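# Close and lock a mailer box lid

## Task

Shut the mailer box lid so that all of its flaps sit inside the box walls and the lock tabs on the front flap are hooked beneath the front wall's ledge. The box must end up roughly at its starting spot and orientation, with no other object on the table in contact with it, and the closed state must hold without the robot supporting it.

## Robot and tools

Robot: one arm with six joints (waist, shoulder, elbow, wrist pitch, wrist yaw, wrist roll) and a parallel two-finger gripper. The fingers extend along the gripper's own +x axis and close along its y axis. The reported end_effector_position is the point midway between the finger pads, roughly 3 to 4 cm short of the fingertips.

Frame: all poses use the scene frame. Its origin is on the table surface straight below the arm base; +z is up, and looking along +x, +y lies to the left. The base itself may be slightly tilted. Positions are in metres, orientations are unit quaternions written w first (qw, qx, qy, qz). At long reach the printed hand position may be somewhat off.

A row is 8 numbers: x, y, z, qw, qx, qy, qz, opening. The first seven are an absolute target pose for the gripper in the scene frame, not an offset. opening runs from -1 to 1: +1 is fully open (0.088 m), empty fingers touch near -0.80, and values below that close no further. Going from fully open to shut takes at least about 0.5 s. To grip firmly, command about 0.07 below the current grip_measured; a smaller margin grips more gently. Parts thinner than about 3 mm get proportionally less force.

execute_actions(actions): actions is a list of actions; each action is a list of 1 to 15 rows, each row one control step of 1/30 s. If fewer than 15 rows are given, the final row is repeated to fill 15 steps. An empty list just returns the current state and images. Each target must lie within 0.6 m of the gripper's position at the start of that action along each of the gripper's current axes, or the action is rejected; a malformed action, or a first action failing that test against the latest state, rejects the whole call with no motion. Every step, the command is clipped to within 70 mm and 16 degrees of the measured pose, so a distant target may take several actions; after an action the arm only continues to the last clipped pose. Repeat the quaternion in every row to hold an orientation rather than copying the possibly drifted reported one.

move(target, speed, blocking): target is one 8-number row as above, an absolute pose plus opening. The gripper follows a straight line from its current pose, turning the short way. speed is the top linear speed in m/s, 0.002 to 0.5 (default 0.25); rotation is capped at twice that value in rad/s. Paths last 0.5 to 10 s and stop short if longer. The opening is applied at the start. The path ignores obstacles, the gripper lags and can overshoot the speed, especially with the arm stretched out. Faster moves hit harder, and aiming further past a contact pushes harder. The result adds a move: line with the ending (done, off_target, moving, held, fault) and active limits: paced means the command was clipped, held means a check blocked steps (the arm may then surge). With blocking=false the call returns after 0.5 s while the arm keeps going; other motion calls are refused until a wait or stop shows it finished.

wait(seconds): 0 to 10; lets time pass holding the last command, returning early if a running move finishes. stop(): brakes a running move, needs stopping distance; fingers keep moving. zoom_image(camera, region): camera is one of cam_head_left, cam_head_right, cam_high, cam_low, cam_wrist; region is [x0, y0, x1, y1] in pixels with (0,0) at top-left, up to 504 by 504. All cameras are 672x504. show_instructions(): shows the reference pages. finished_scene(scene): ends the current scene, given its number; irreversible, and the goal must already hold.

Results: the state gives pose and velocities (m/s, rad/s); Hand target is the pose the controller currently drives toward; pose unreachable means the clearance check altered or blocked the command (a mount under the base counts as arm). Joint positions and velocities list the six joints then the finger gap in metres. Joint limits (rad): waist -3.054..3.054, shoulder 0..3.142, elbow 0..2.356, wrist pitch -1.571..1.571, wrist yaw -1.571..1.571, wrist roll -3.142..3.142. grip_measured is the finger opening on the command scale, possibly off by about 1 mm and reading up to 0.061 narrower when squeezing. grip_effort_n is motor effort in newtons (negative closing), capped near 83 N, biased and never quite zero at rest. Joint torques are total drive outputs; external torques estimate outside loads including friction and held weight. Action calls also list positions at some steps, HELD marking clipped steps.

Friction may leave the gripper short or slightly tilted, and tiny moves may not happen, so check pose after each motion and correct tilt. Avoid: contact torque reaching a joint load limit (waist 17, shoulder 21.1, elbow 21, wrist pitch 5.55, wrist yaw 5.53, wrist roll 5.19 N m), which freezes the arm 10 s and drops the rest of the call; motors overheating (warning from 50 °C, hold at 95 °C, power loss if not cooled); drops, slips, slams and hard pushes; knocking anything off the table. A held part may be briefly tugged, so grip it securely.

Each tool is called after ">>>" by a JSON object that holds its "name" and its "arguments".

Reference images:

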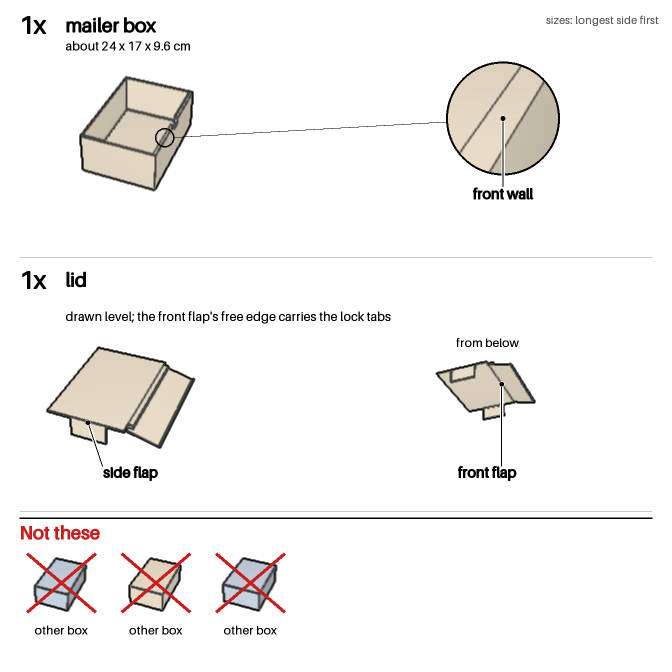

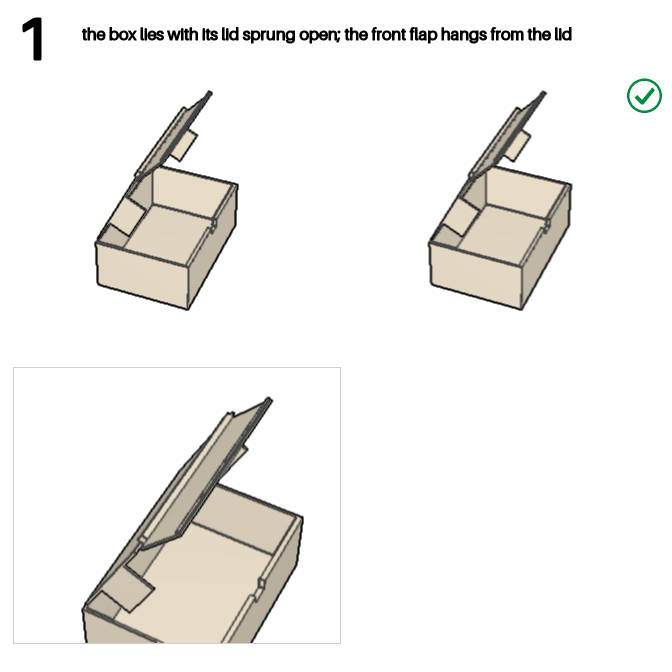

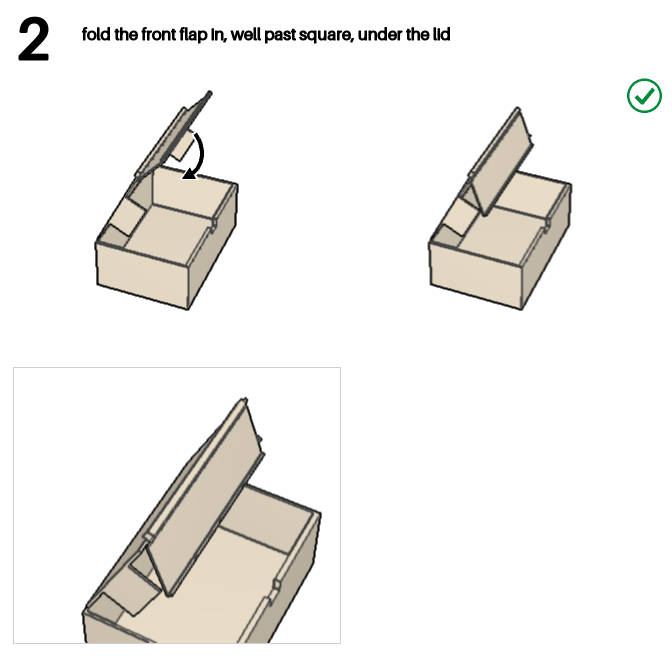

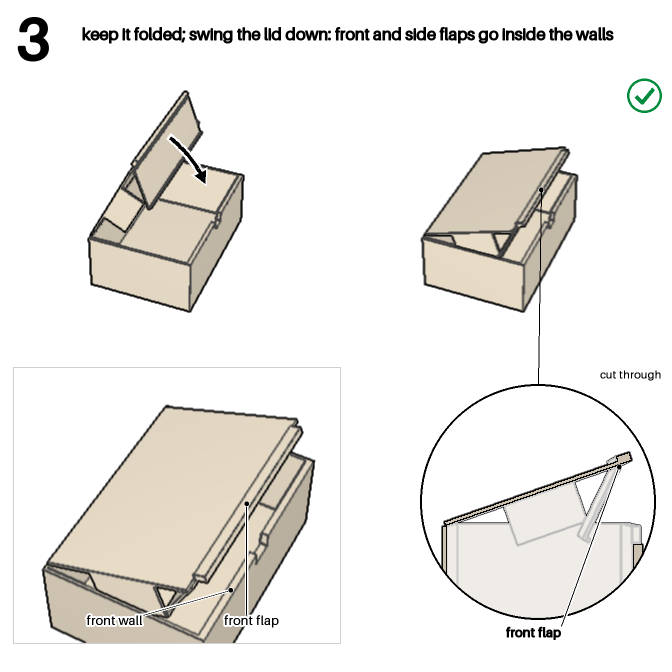

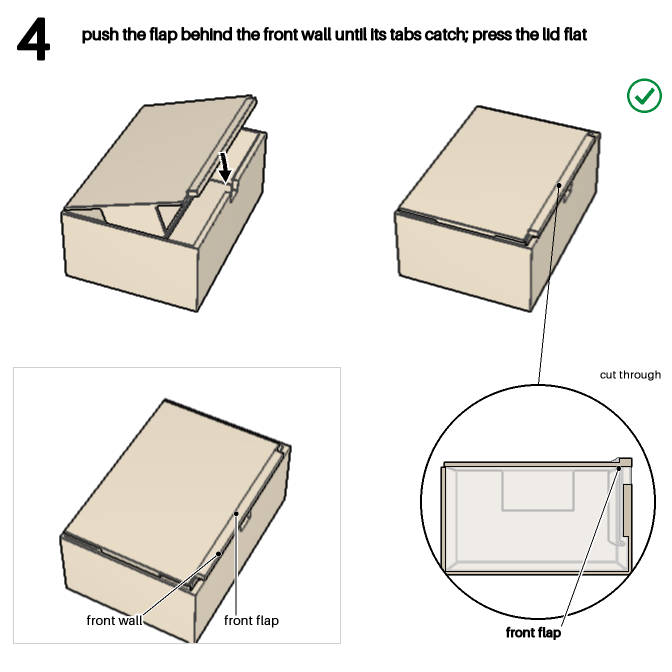

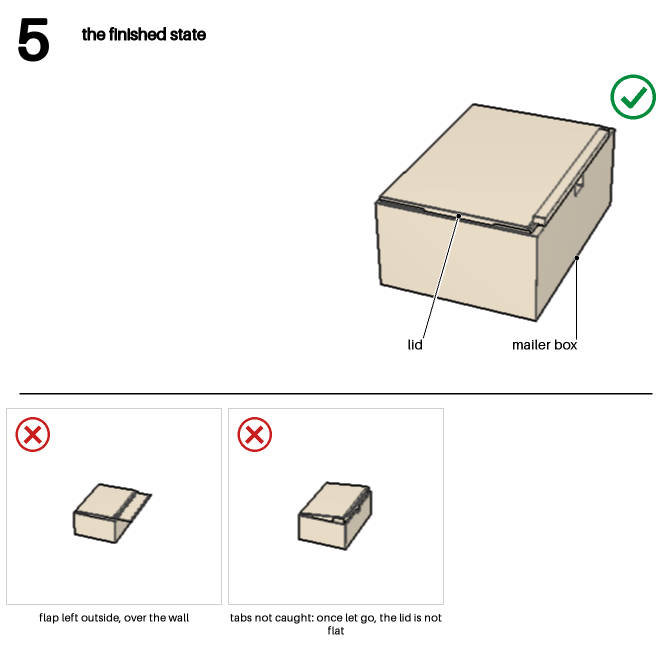

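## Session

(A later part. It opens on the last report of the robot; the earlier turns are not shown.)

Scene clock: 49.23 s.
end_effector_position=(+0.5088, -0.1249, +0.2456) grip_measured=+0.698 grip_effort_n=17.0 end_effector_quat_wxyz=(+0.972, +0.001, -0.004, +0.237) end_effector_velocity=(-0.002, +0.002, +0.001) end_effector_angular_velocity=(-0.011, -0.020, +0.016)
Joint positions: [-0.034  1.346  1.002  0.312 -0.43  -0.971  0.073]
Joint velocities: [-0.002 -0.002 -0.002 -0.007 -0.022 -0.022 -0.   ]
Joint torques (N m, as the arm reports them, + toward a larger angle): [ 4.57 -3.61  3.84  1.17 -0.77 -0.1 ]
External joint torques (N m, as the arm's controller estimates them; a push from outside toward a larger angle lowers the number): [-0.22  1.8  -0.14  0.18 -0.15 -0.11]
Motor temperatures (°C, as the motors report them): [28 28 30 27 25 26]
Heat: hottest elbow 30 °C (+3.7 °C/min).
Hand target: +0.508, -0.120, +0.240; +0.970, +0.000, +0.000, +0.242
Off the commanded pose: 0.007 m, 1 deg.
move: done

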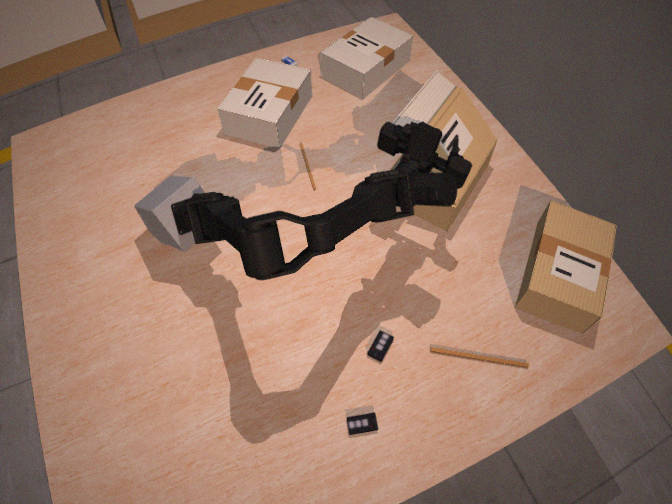

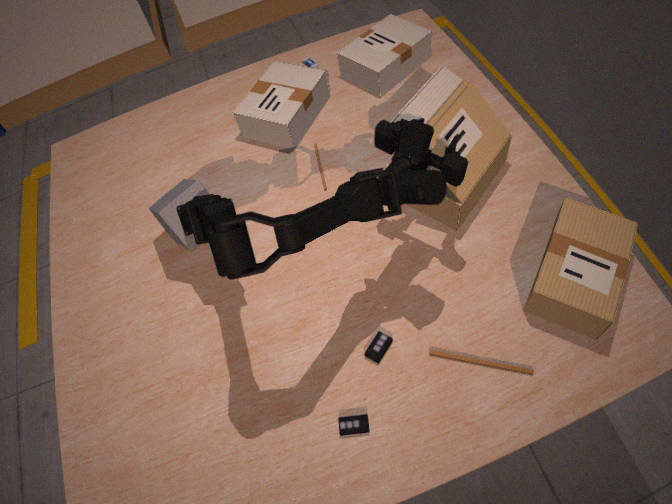

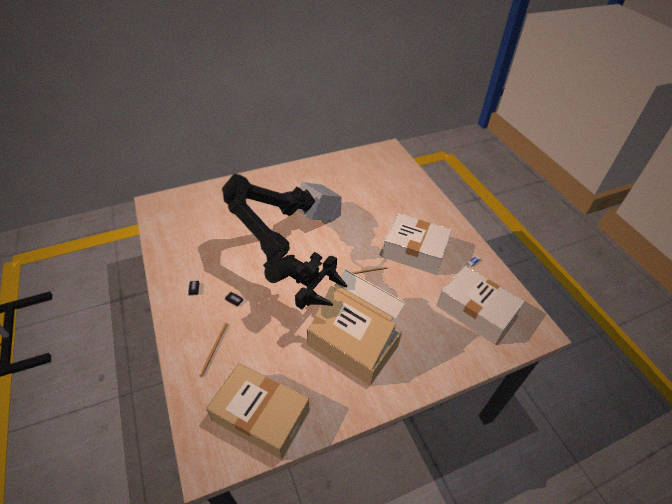

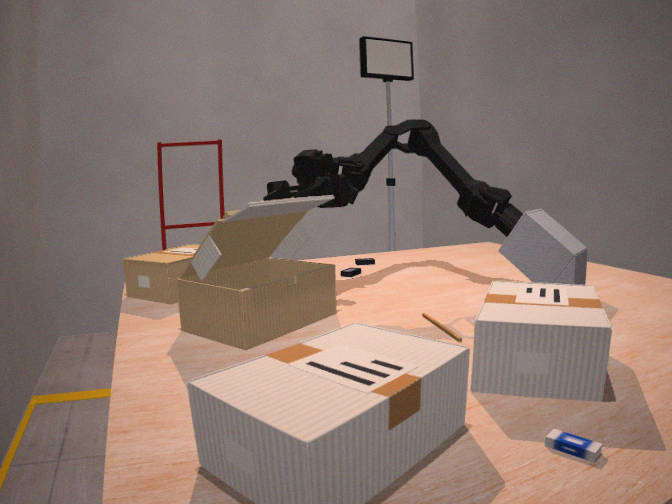

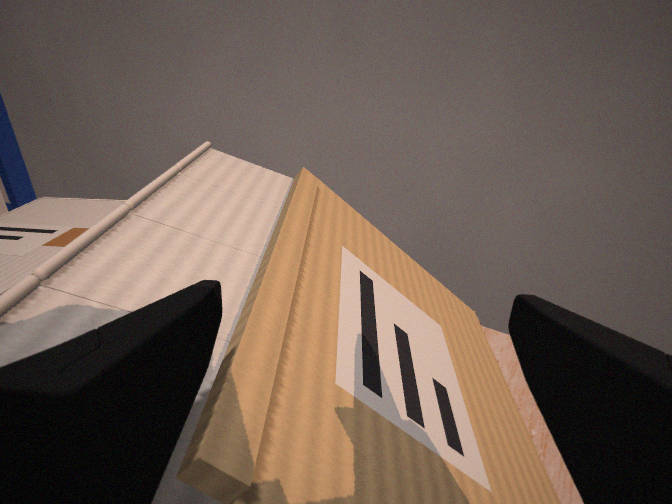

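>>> {"name": "move", "arguments": {"target": [0.491,-0.087,0.178,0.97,0,0,0.242,1], "speed": 0.08}}

>>> {"name": "move", "arguments": {"target": [0.485,-0.077,0.135,0.955,-0.168,-0.042,0.238,1], "speed": 0.08}}

Scene clock: 60.93 s.
end_effector_position=(+0.4925, -0.0913, +0.1835) grip_measured=+0.996 grip_effort_n=17.0 end_effector_quat_wxyz=(+0.971, -0.001, -0.004, +0.238) end_effector_velocity=(-0.001, +0.002, -0.005) end_effector_angular_velocity=(+0.004, +0.015, -0.000)
Joint positions: [-0.127  1.462  0.828  0.598 -0.523 -0.978  0.088]
Joint velocities: [-0.002  0.007 -0.007  0.007  0.007  0.007 -0.   ]
Joint torques (N m, as the arm reports them, + toward a larger angle): [ 4.89 -3.75  3.01  1.15 -0.81 -0.09]
External joint torques (N m, as the arm's controller estimates them; a push from outside toward a larger angle lowers the number): [-0.09  1.81 -0.04  0.19 -0.18 -0.1 ]
Motor temperatures (°C, as the motors report them): [29 29 29 28 25 26]
Heat: hottest waist 29 °C (+2.0 °C/min).
Hand target: +0.491, -0.087, +0.178; +0.970, +0.000, +0.000, +0.242
Off the commanded pose: 0.007 m, 1 deg.
move: done

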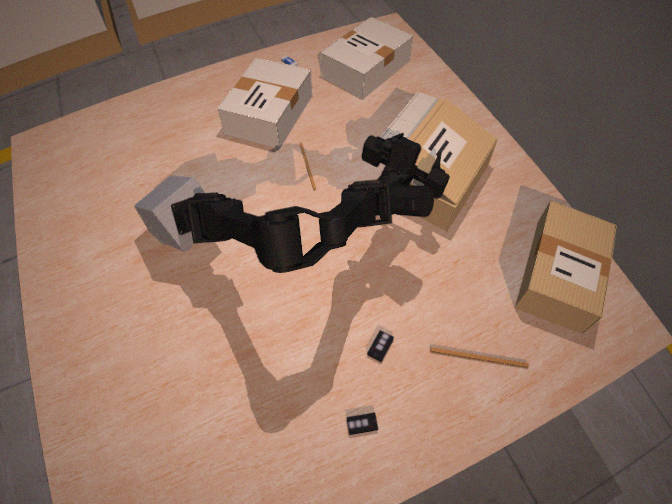

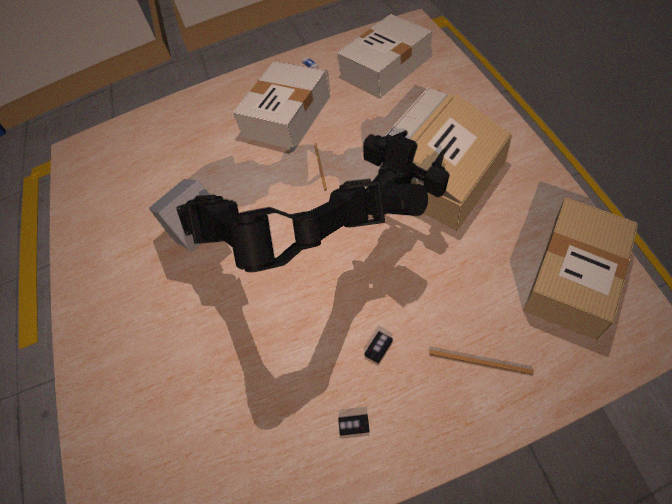

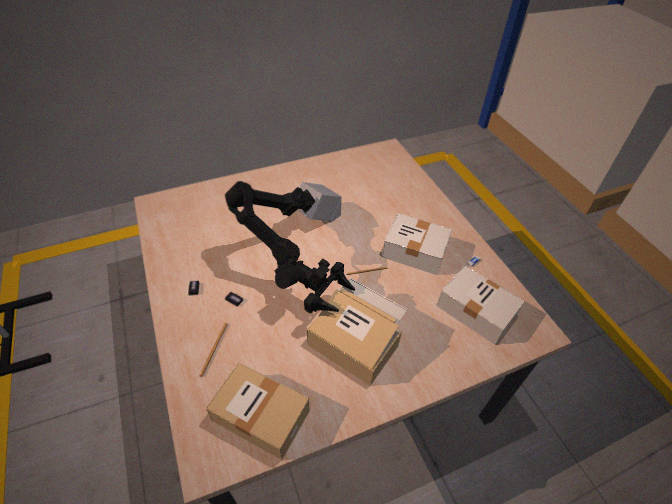

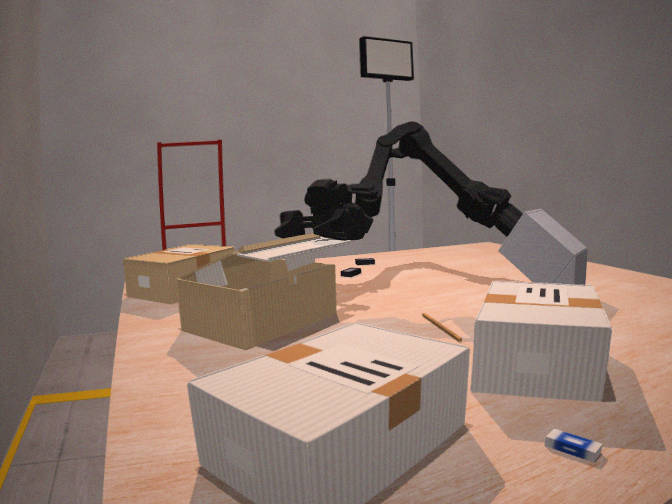

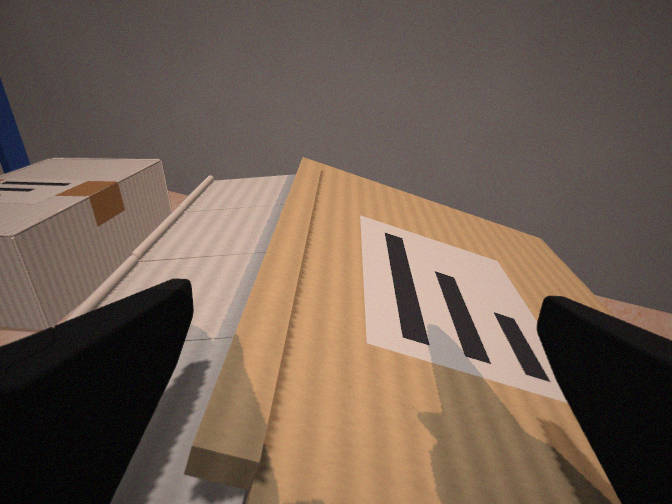

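Scene clock: 63.43 s.
end_effector_position=(+0.4868, -0.0796, +0.1445) grip_measured=+0.996 grip_effort_n=17.0 end_effector_quat_wxyz=(+0.956, -0.166, -0.052, +0.235) end_effector_velocity=(-0.002, +0.004, -0.003) end_effector_angular_velocity=(-0.013, -0.002, +0.014)
Joint positions: [-0.205  1.581  0.79   0.758 -0.616 -1.325  0.088]
Joint velocities: [-0.002  0.007 -0.002 -0.007 -0.007 -0.022  0.   ]
Joint torques (N m, as the arm reports them, + toward a larger angle): [ 4.41 -3.58  2.27  1.14 -0.42 -0.23]
External joint torques (N m, as the arm's controller estimates them; a push from outside toward a larger angle lowers the number): [-0.76  2.26 -0.12  0.2   0.2  -0.25]
Motor temperatures (°C, as the motors report them): [29 29 29 28 25 26]
Heat: hottest waist 29 °C (+2.0 °C/min).
Hand target: +0.485, -0.077, +0.135; +0.956, -0.168, -0.042, +0.238
Off the commanded pose: 0.010 m, 1 deg.
move: off_target

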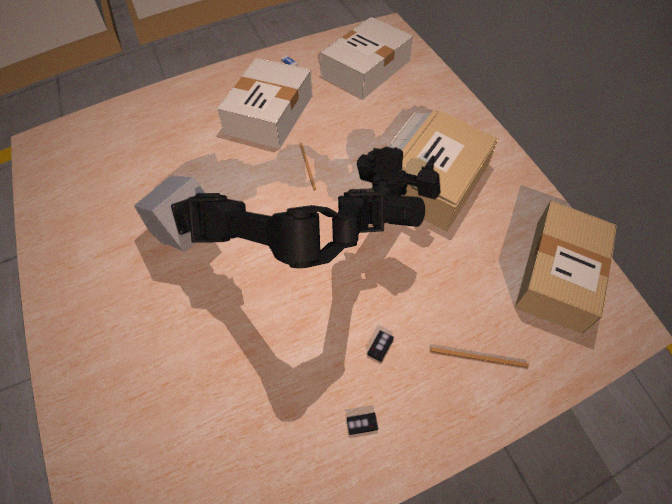

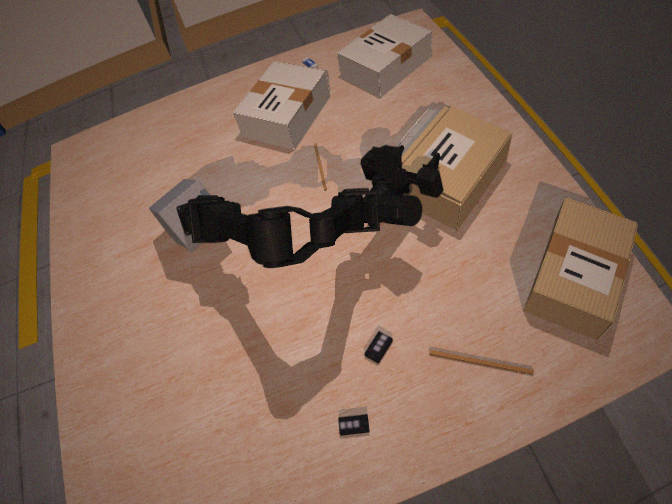

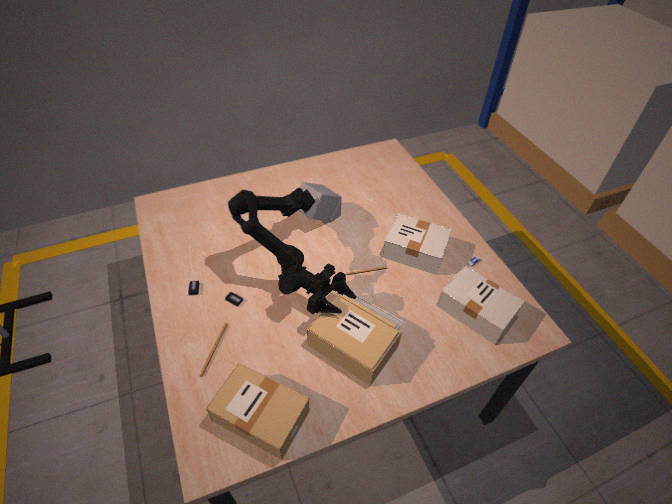

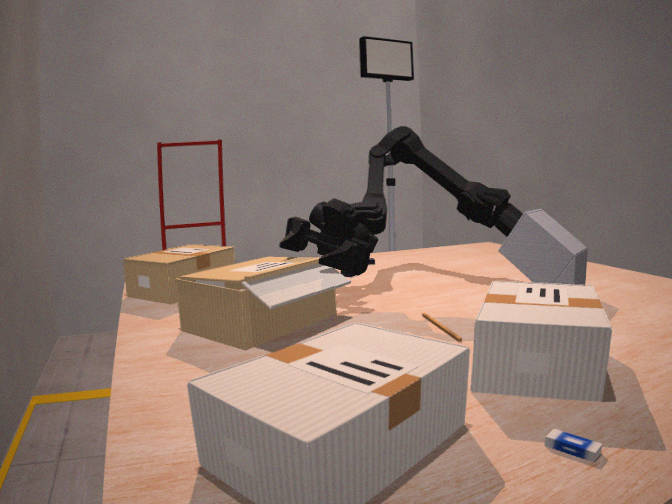

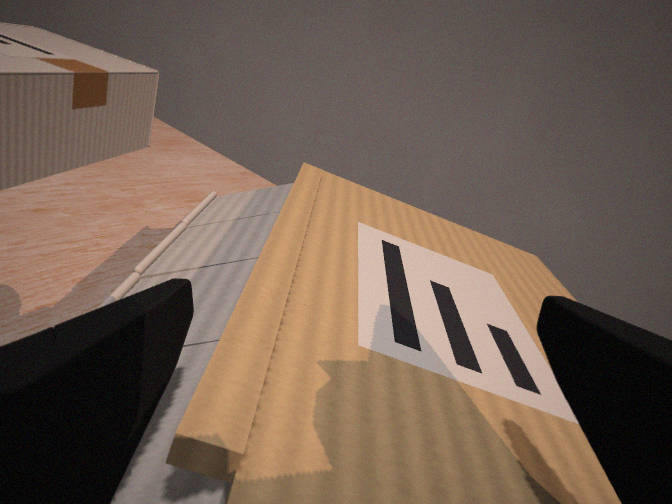

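>>> {"name": "move", "arguments": {"target": [0.479,-0.065,0.112,0.925,-0.292,-0.073,0.231,1], "speed": 0.06}}

Scene clock: 68.47 s.
end_effector_position=(+0.4826, -0.0655, +0.1518) grip_measured=+0.996 grip_effort_n=17.0 end_effector_quat_wxyz=(+0.923, -0.285, -0.131, +0.222) end_effector_velocity=(-0.002, +0.000, +0.005) end_effector_angular_velocity=(-0.003, -0.033, +0.001)
Joint positions: [-0.196  1.629  0.765  0.874 -0.698 -1.578  0.088]
Joint velocities: [ 0.002 -0.002 -0.007  0.022 -0.022 -0.007 -0.   ]
Joint torques (N m, as the arm reports them, + toward a larger angle): [ 0.47 -0.83  0.99  0.4   1.43 -0.82]
External joint torques (N m, as the arm's controller estimates them; a push from outside toward a larger angle lowers the number): [-4.86  5.07 -1.25 -0.58  2.05 -0.86]
Motor temperatures (°C, as the motors report them): [29 29 29 28 25 26]
Heat: hottest waist 29 °C (+1.0 °C/min).
Hand target: +0.476, -0.065, +0.114; +0.925, -0.292, -0.073, +0.232
Off the commanded pose: 0.040 m, 7 deg.
move: off_target

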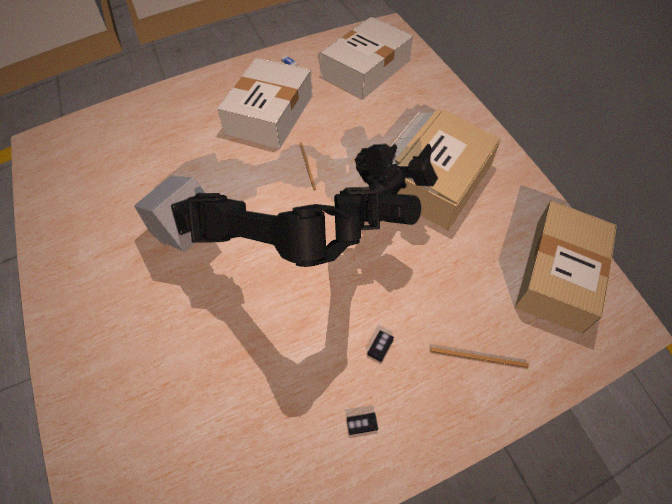

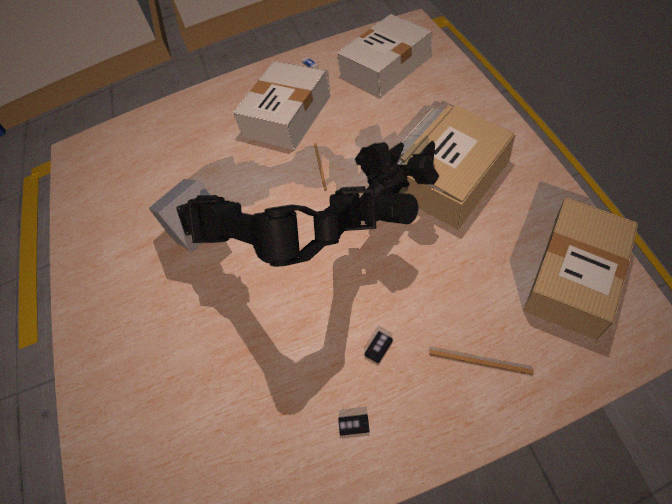

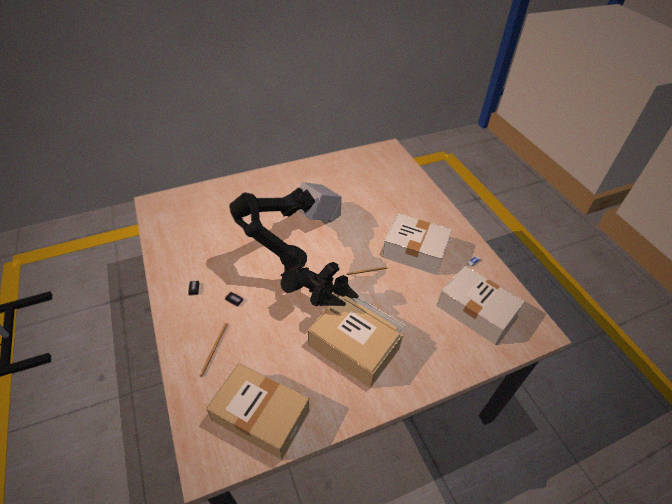

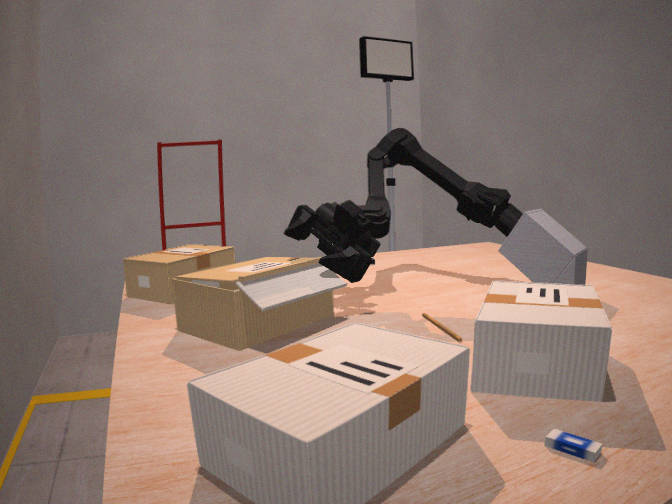

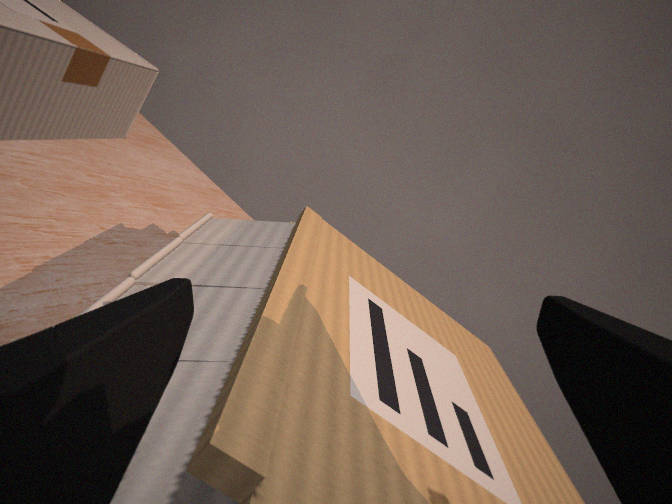

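>>> {"name": "move", "arguments": {"target": [0.468,-0.04,0.14,0.925,-0.292,-0.073,0.231,1], "speed": 0.06}}

>>> {"name": "move", "arguments": {"target": [0.468,-0.04,0.115,0.925,-0.292,-0.073,0.231,1], "speed": 0.04}}

Scene clock: 73.97 s.
end_effector_position=(+0.4700, -0.0429, +0.1426) grip_measured=+0.996 grip_effort_n=17.0 end_effector_quat_wxyz=(+0.926, -0.292, -0.078, +0.228) end_effector_velocity=(-0.002, -0.001, -0.001) end_effector_angular_velocity=(-0.015, +0.009, -0.013)
Joint positions: [-0.138  1.627  0.678  0.909 -0.541 -1.591  0.088]
Joint velocities: [ 0.002 -0.007 -0.012  0.007  0.022 -0.007  0.   ]
Joint torques (N m, as the arm reports them, + toward a larger angle): [ 5.6  -4.24  1.59  1.09 -0.48 -0.05]
External joint torques (N m, as the arm's controller estimates them; a push from outside toward a larger angle lowers the number): [ 0.38  1.17 -0.47  0.1   0.14 -0.09]
Motor temperatures (°C, as the motors report them): [29 28 29 28 26 26]
Heat: hottest waist 29 °C (+1.0 °C/min).
Hand target: +0.468, -0.040, +0.140; +0.925, -0.292, -0.073, +0.231
Off the commanded pose: 0.004 m, 1 deg.
move: done

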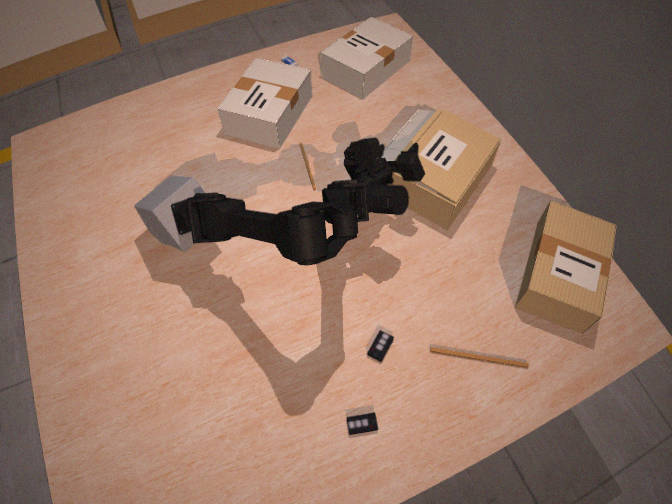

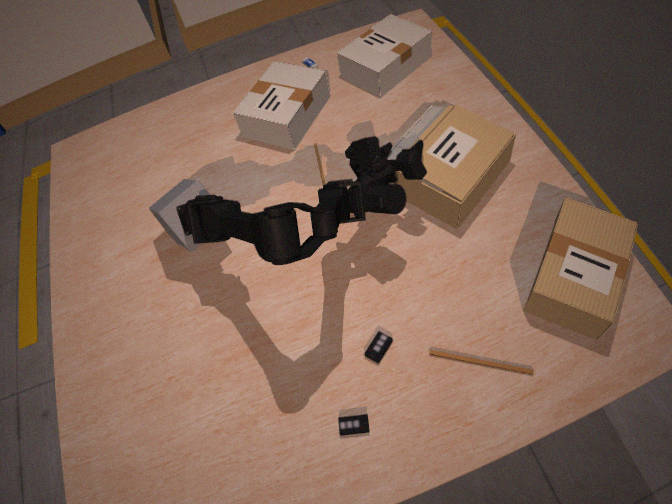

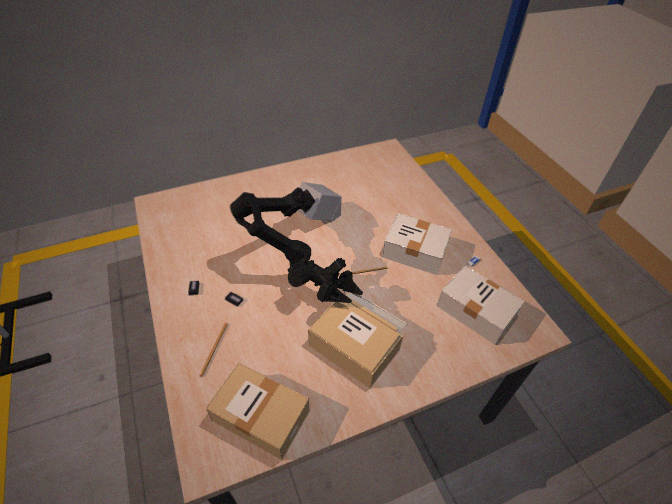

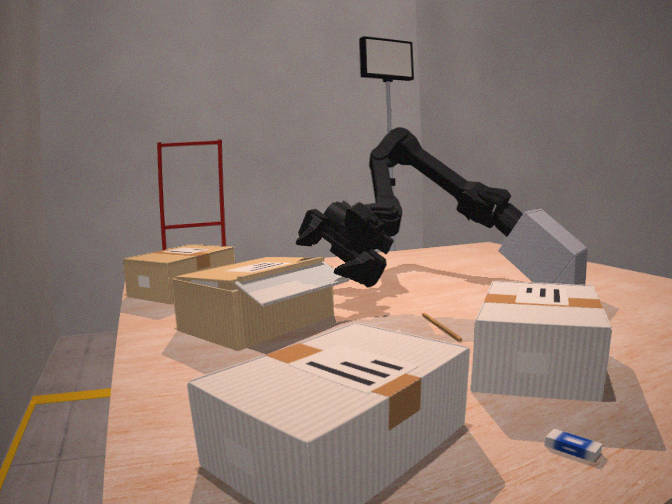

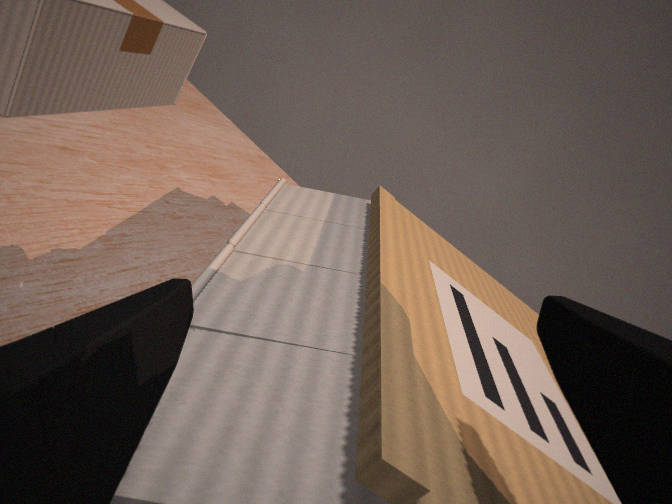

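Scene clock: 74.90 s.
end_effector_position=(+0.4709, -0.0426, +0.1309) grip_measured=+0.996 grip_effort_n=17.0 end_effector_quat_wxyz=(+0.925, -0.293, -0.093, +0.223) end_effector_velocity=(-0.002, +0.003, -0.000) end_effector_angular_velocity=(+0.004, -0.027, +0.015)
Joint positions: [-0.175  1.687  0.688  0.979 -0.603 -1.591  0.088]
Joint velocities: [-0.007  0.017 -0.002  0.022 -0.037 -0.007 -0.   ]
Joint torques (N m, as the arm reports them, + toward a larger angle): [ 3.7  -2.46  1.64  0.66 -0.16 -0.14]
External joint torques (N m, as the arm's controller estimates them; a push from outside toward a larger angle lowers the number): [-1.6   2.96 -0.02 -0.28  0.46 -0.18]
Motor temperatures (°C, as the motors report them): [29 28 29 28 26 26]
Heat: hottest waist 29 °C (+1.0 °C/min).
Hand target: +0.468, -0.040, +0.115; +0.925, -0.292, -0.073, +0.231
Off the commanded pose: 0.016 m, 2 deg.
move: off_target

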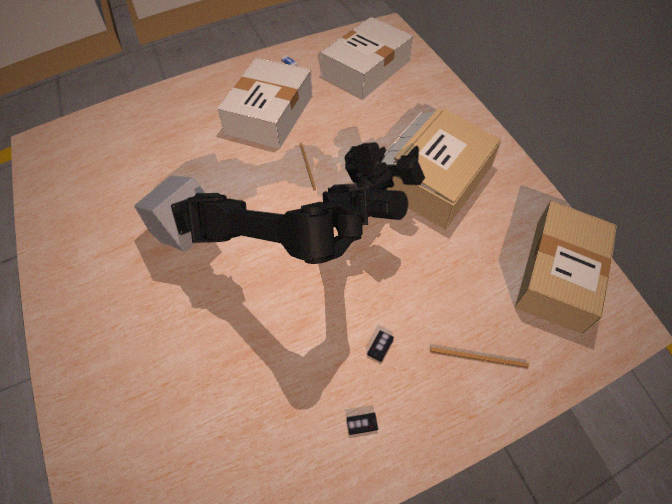

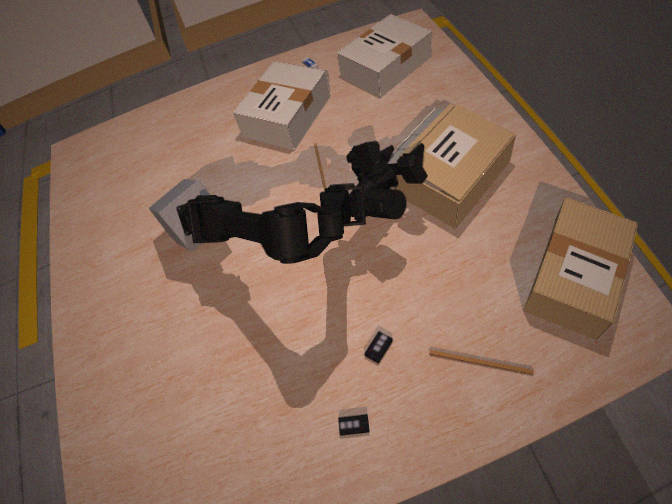

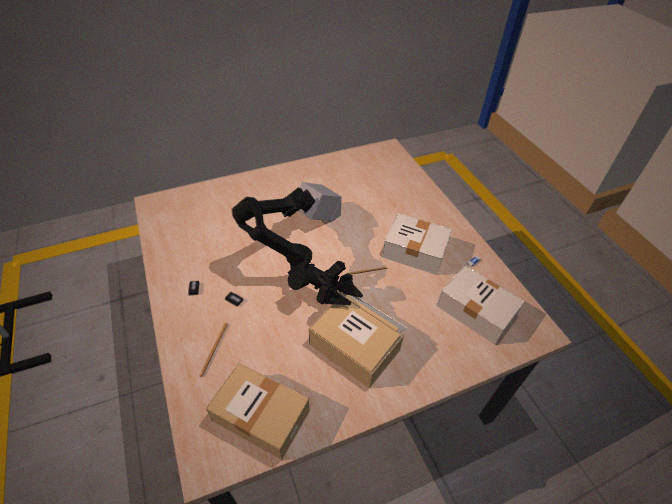

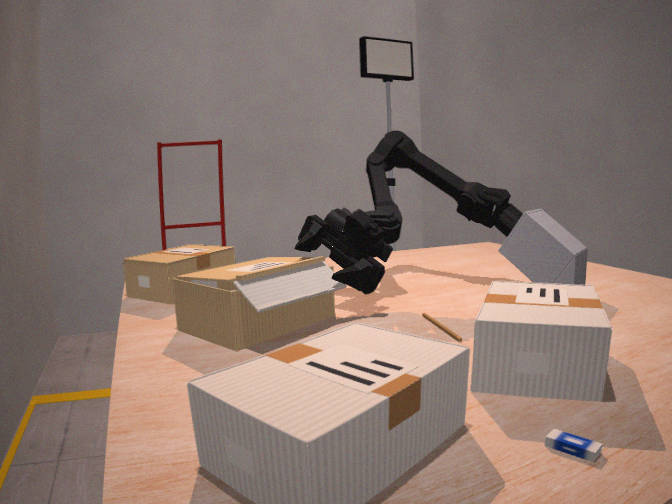

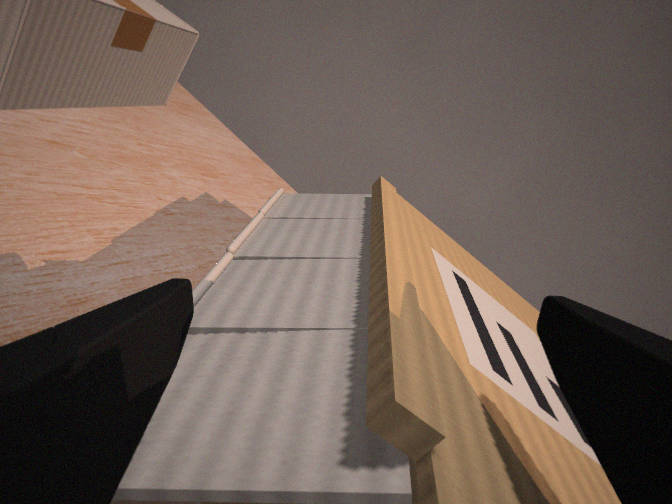

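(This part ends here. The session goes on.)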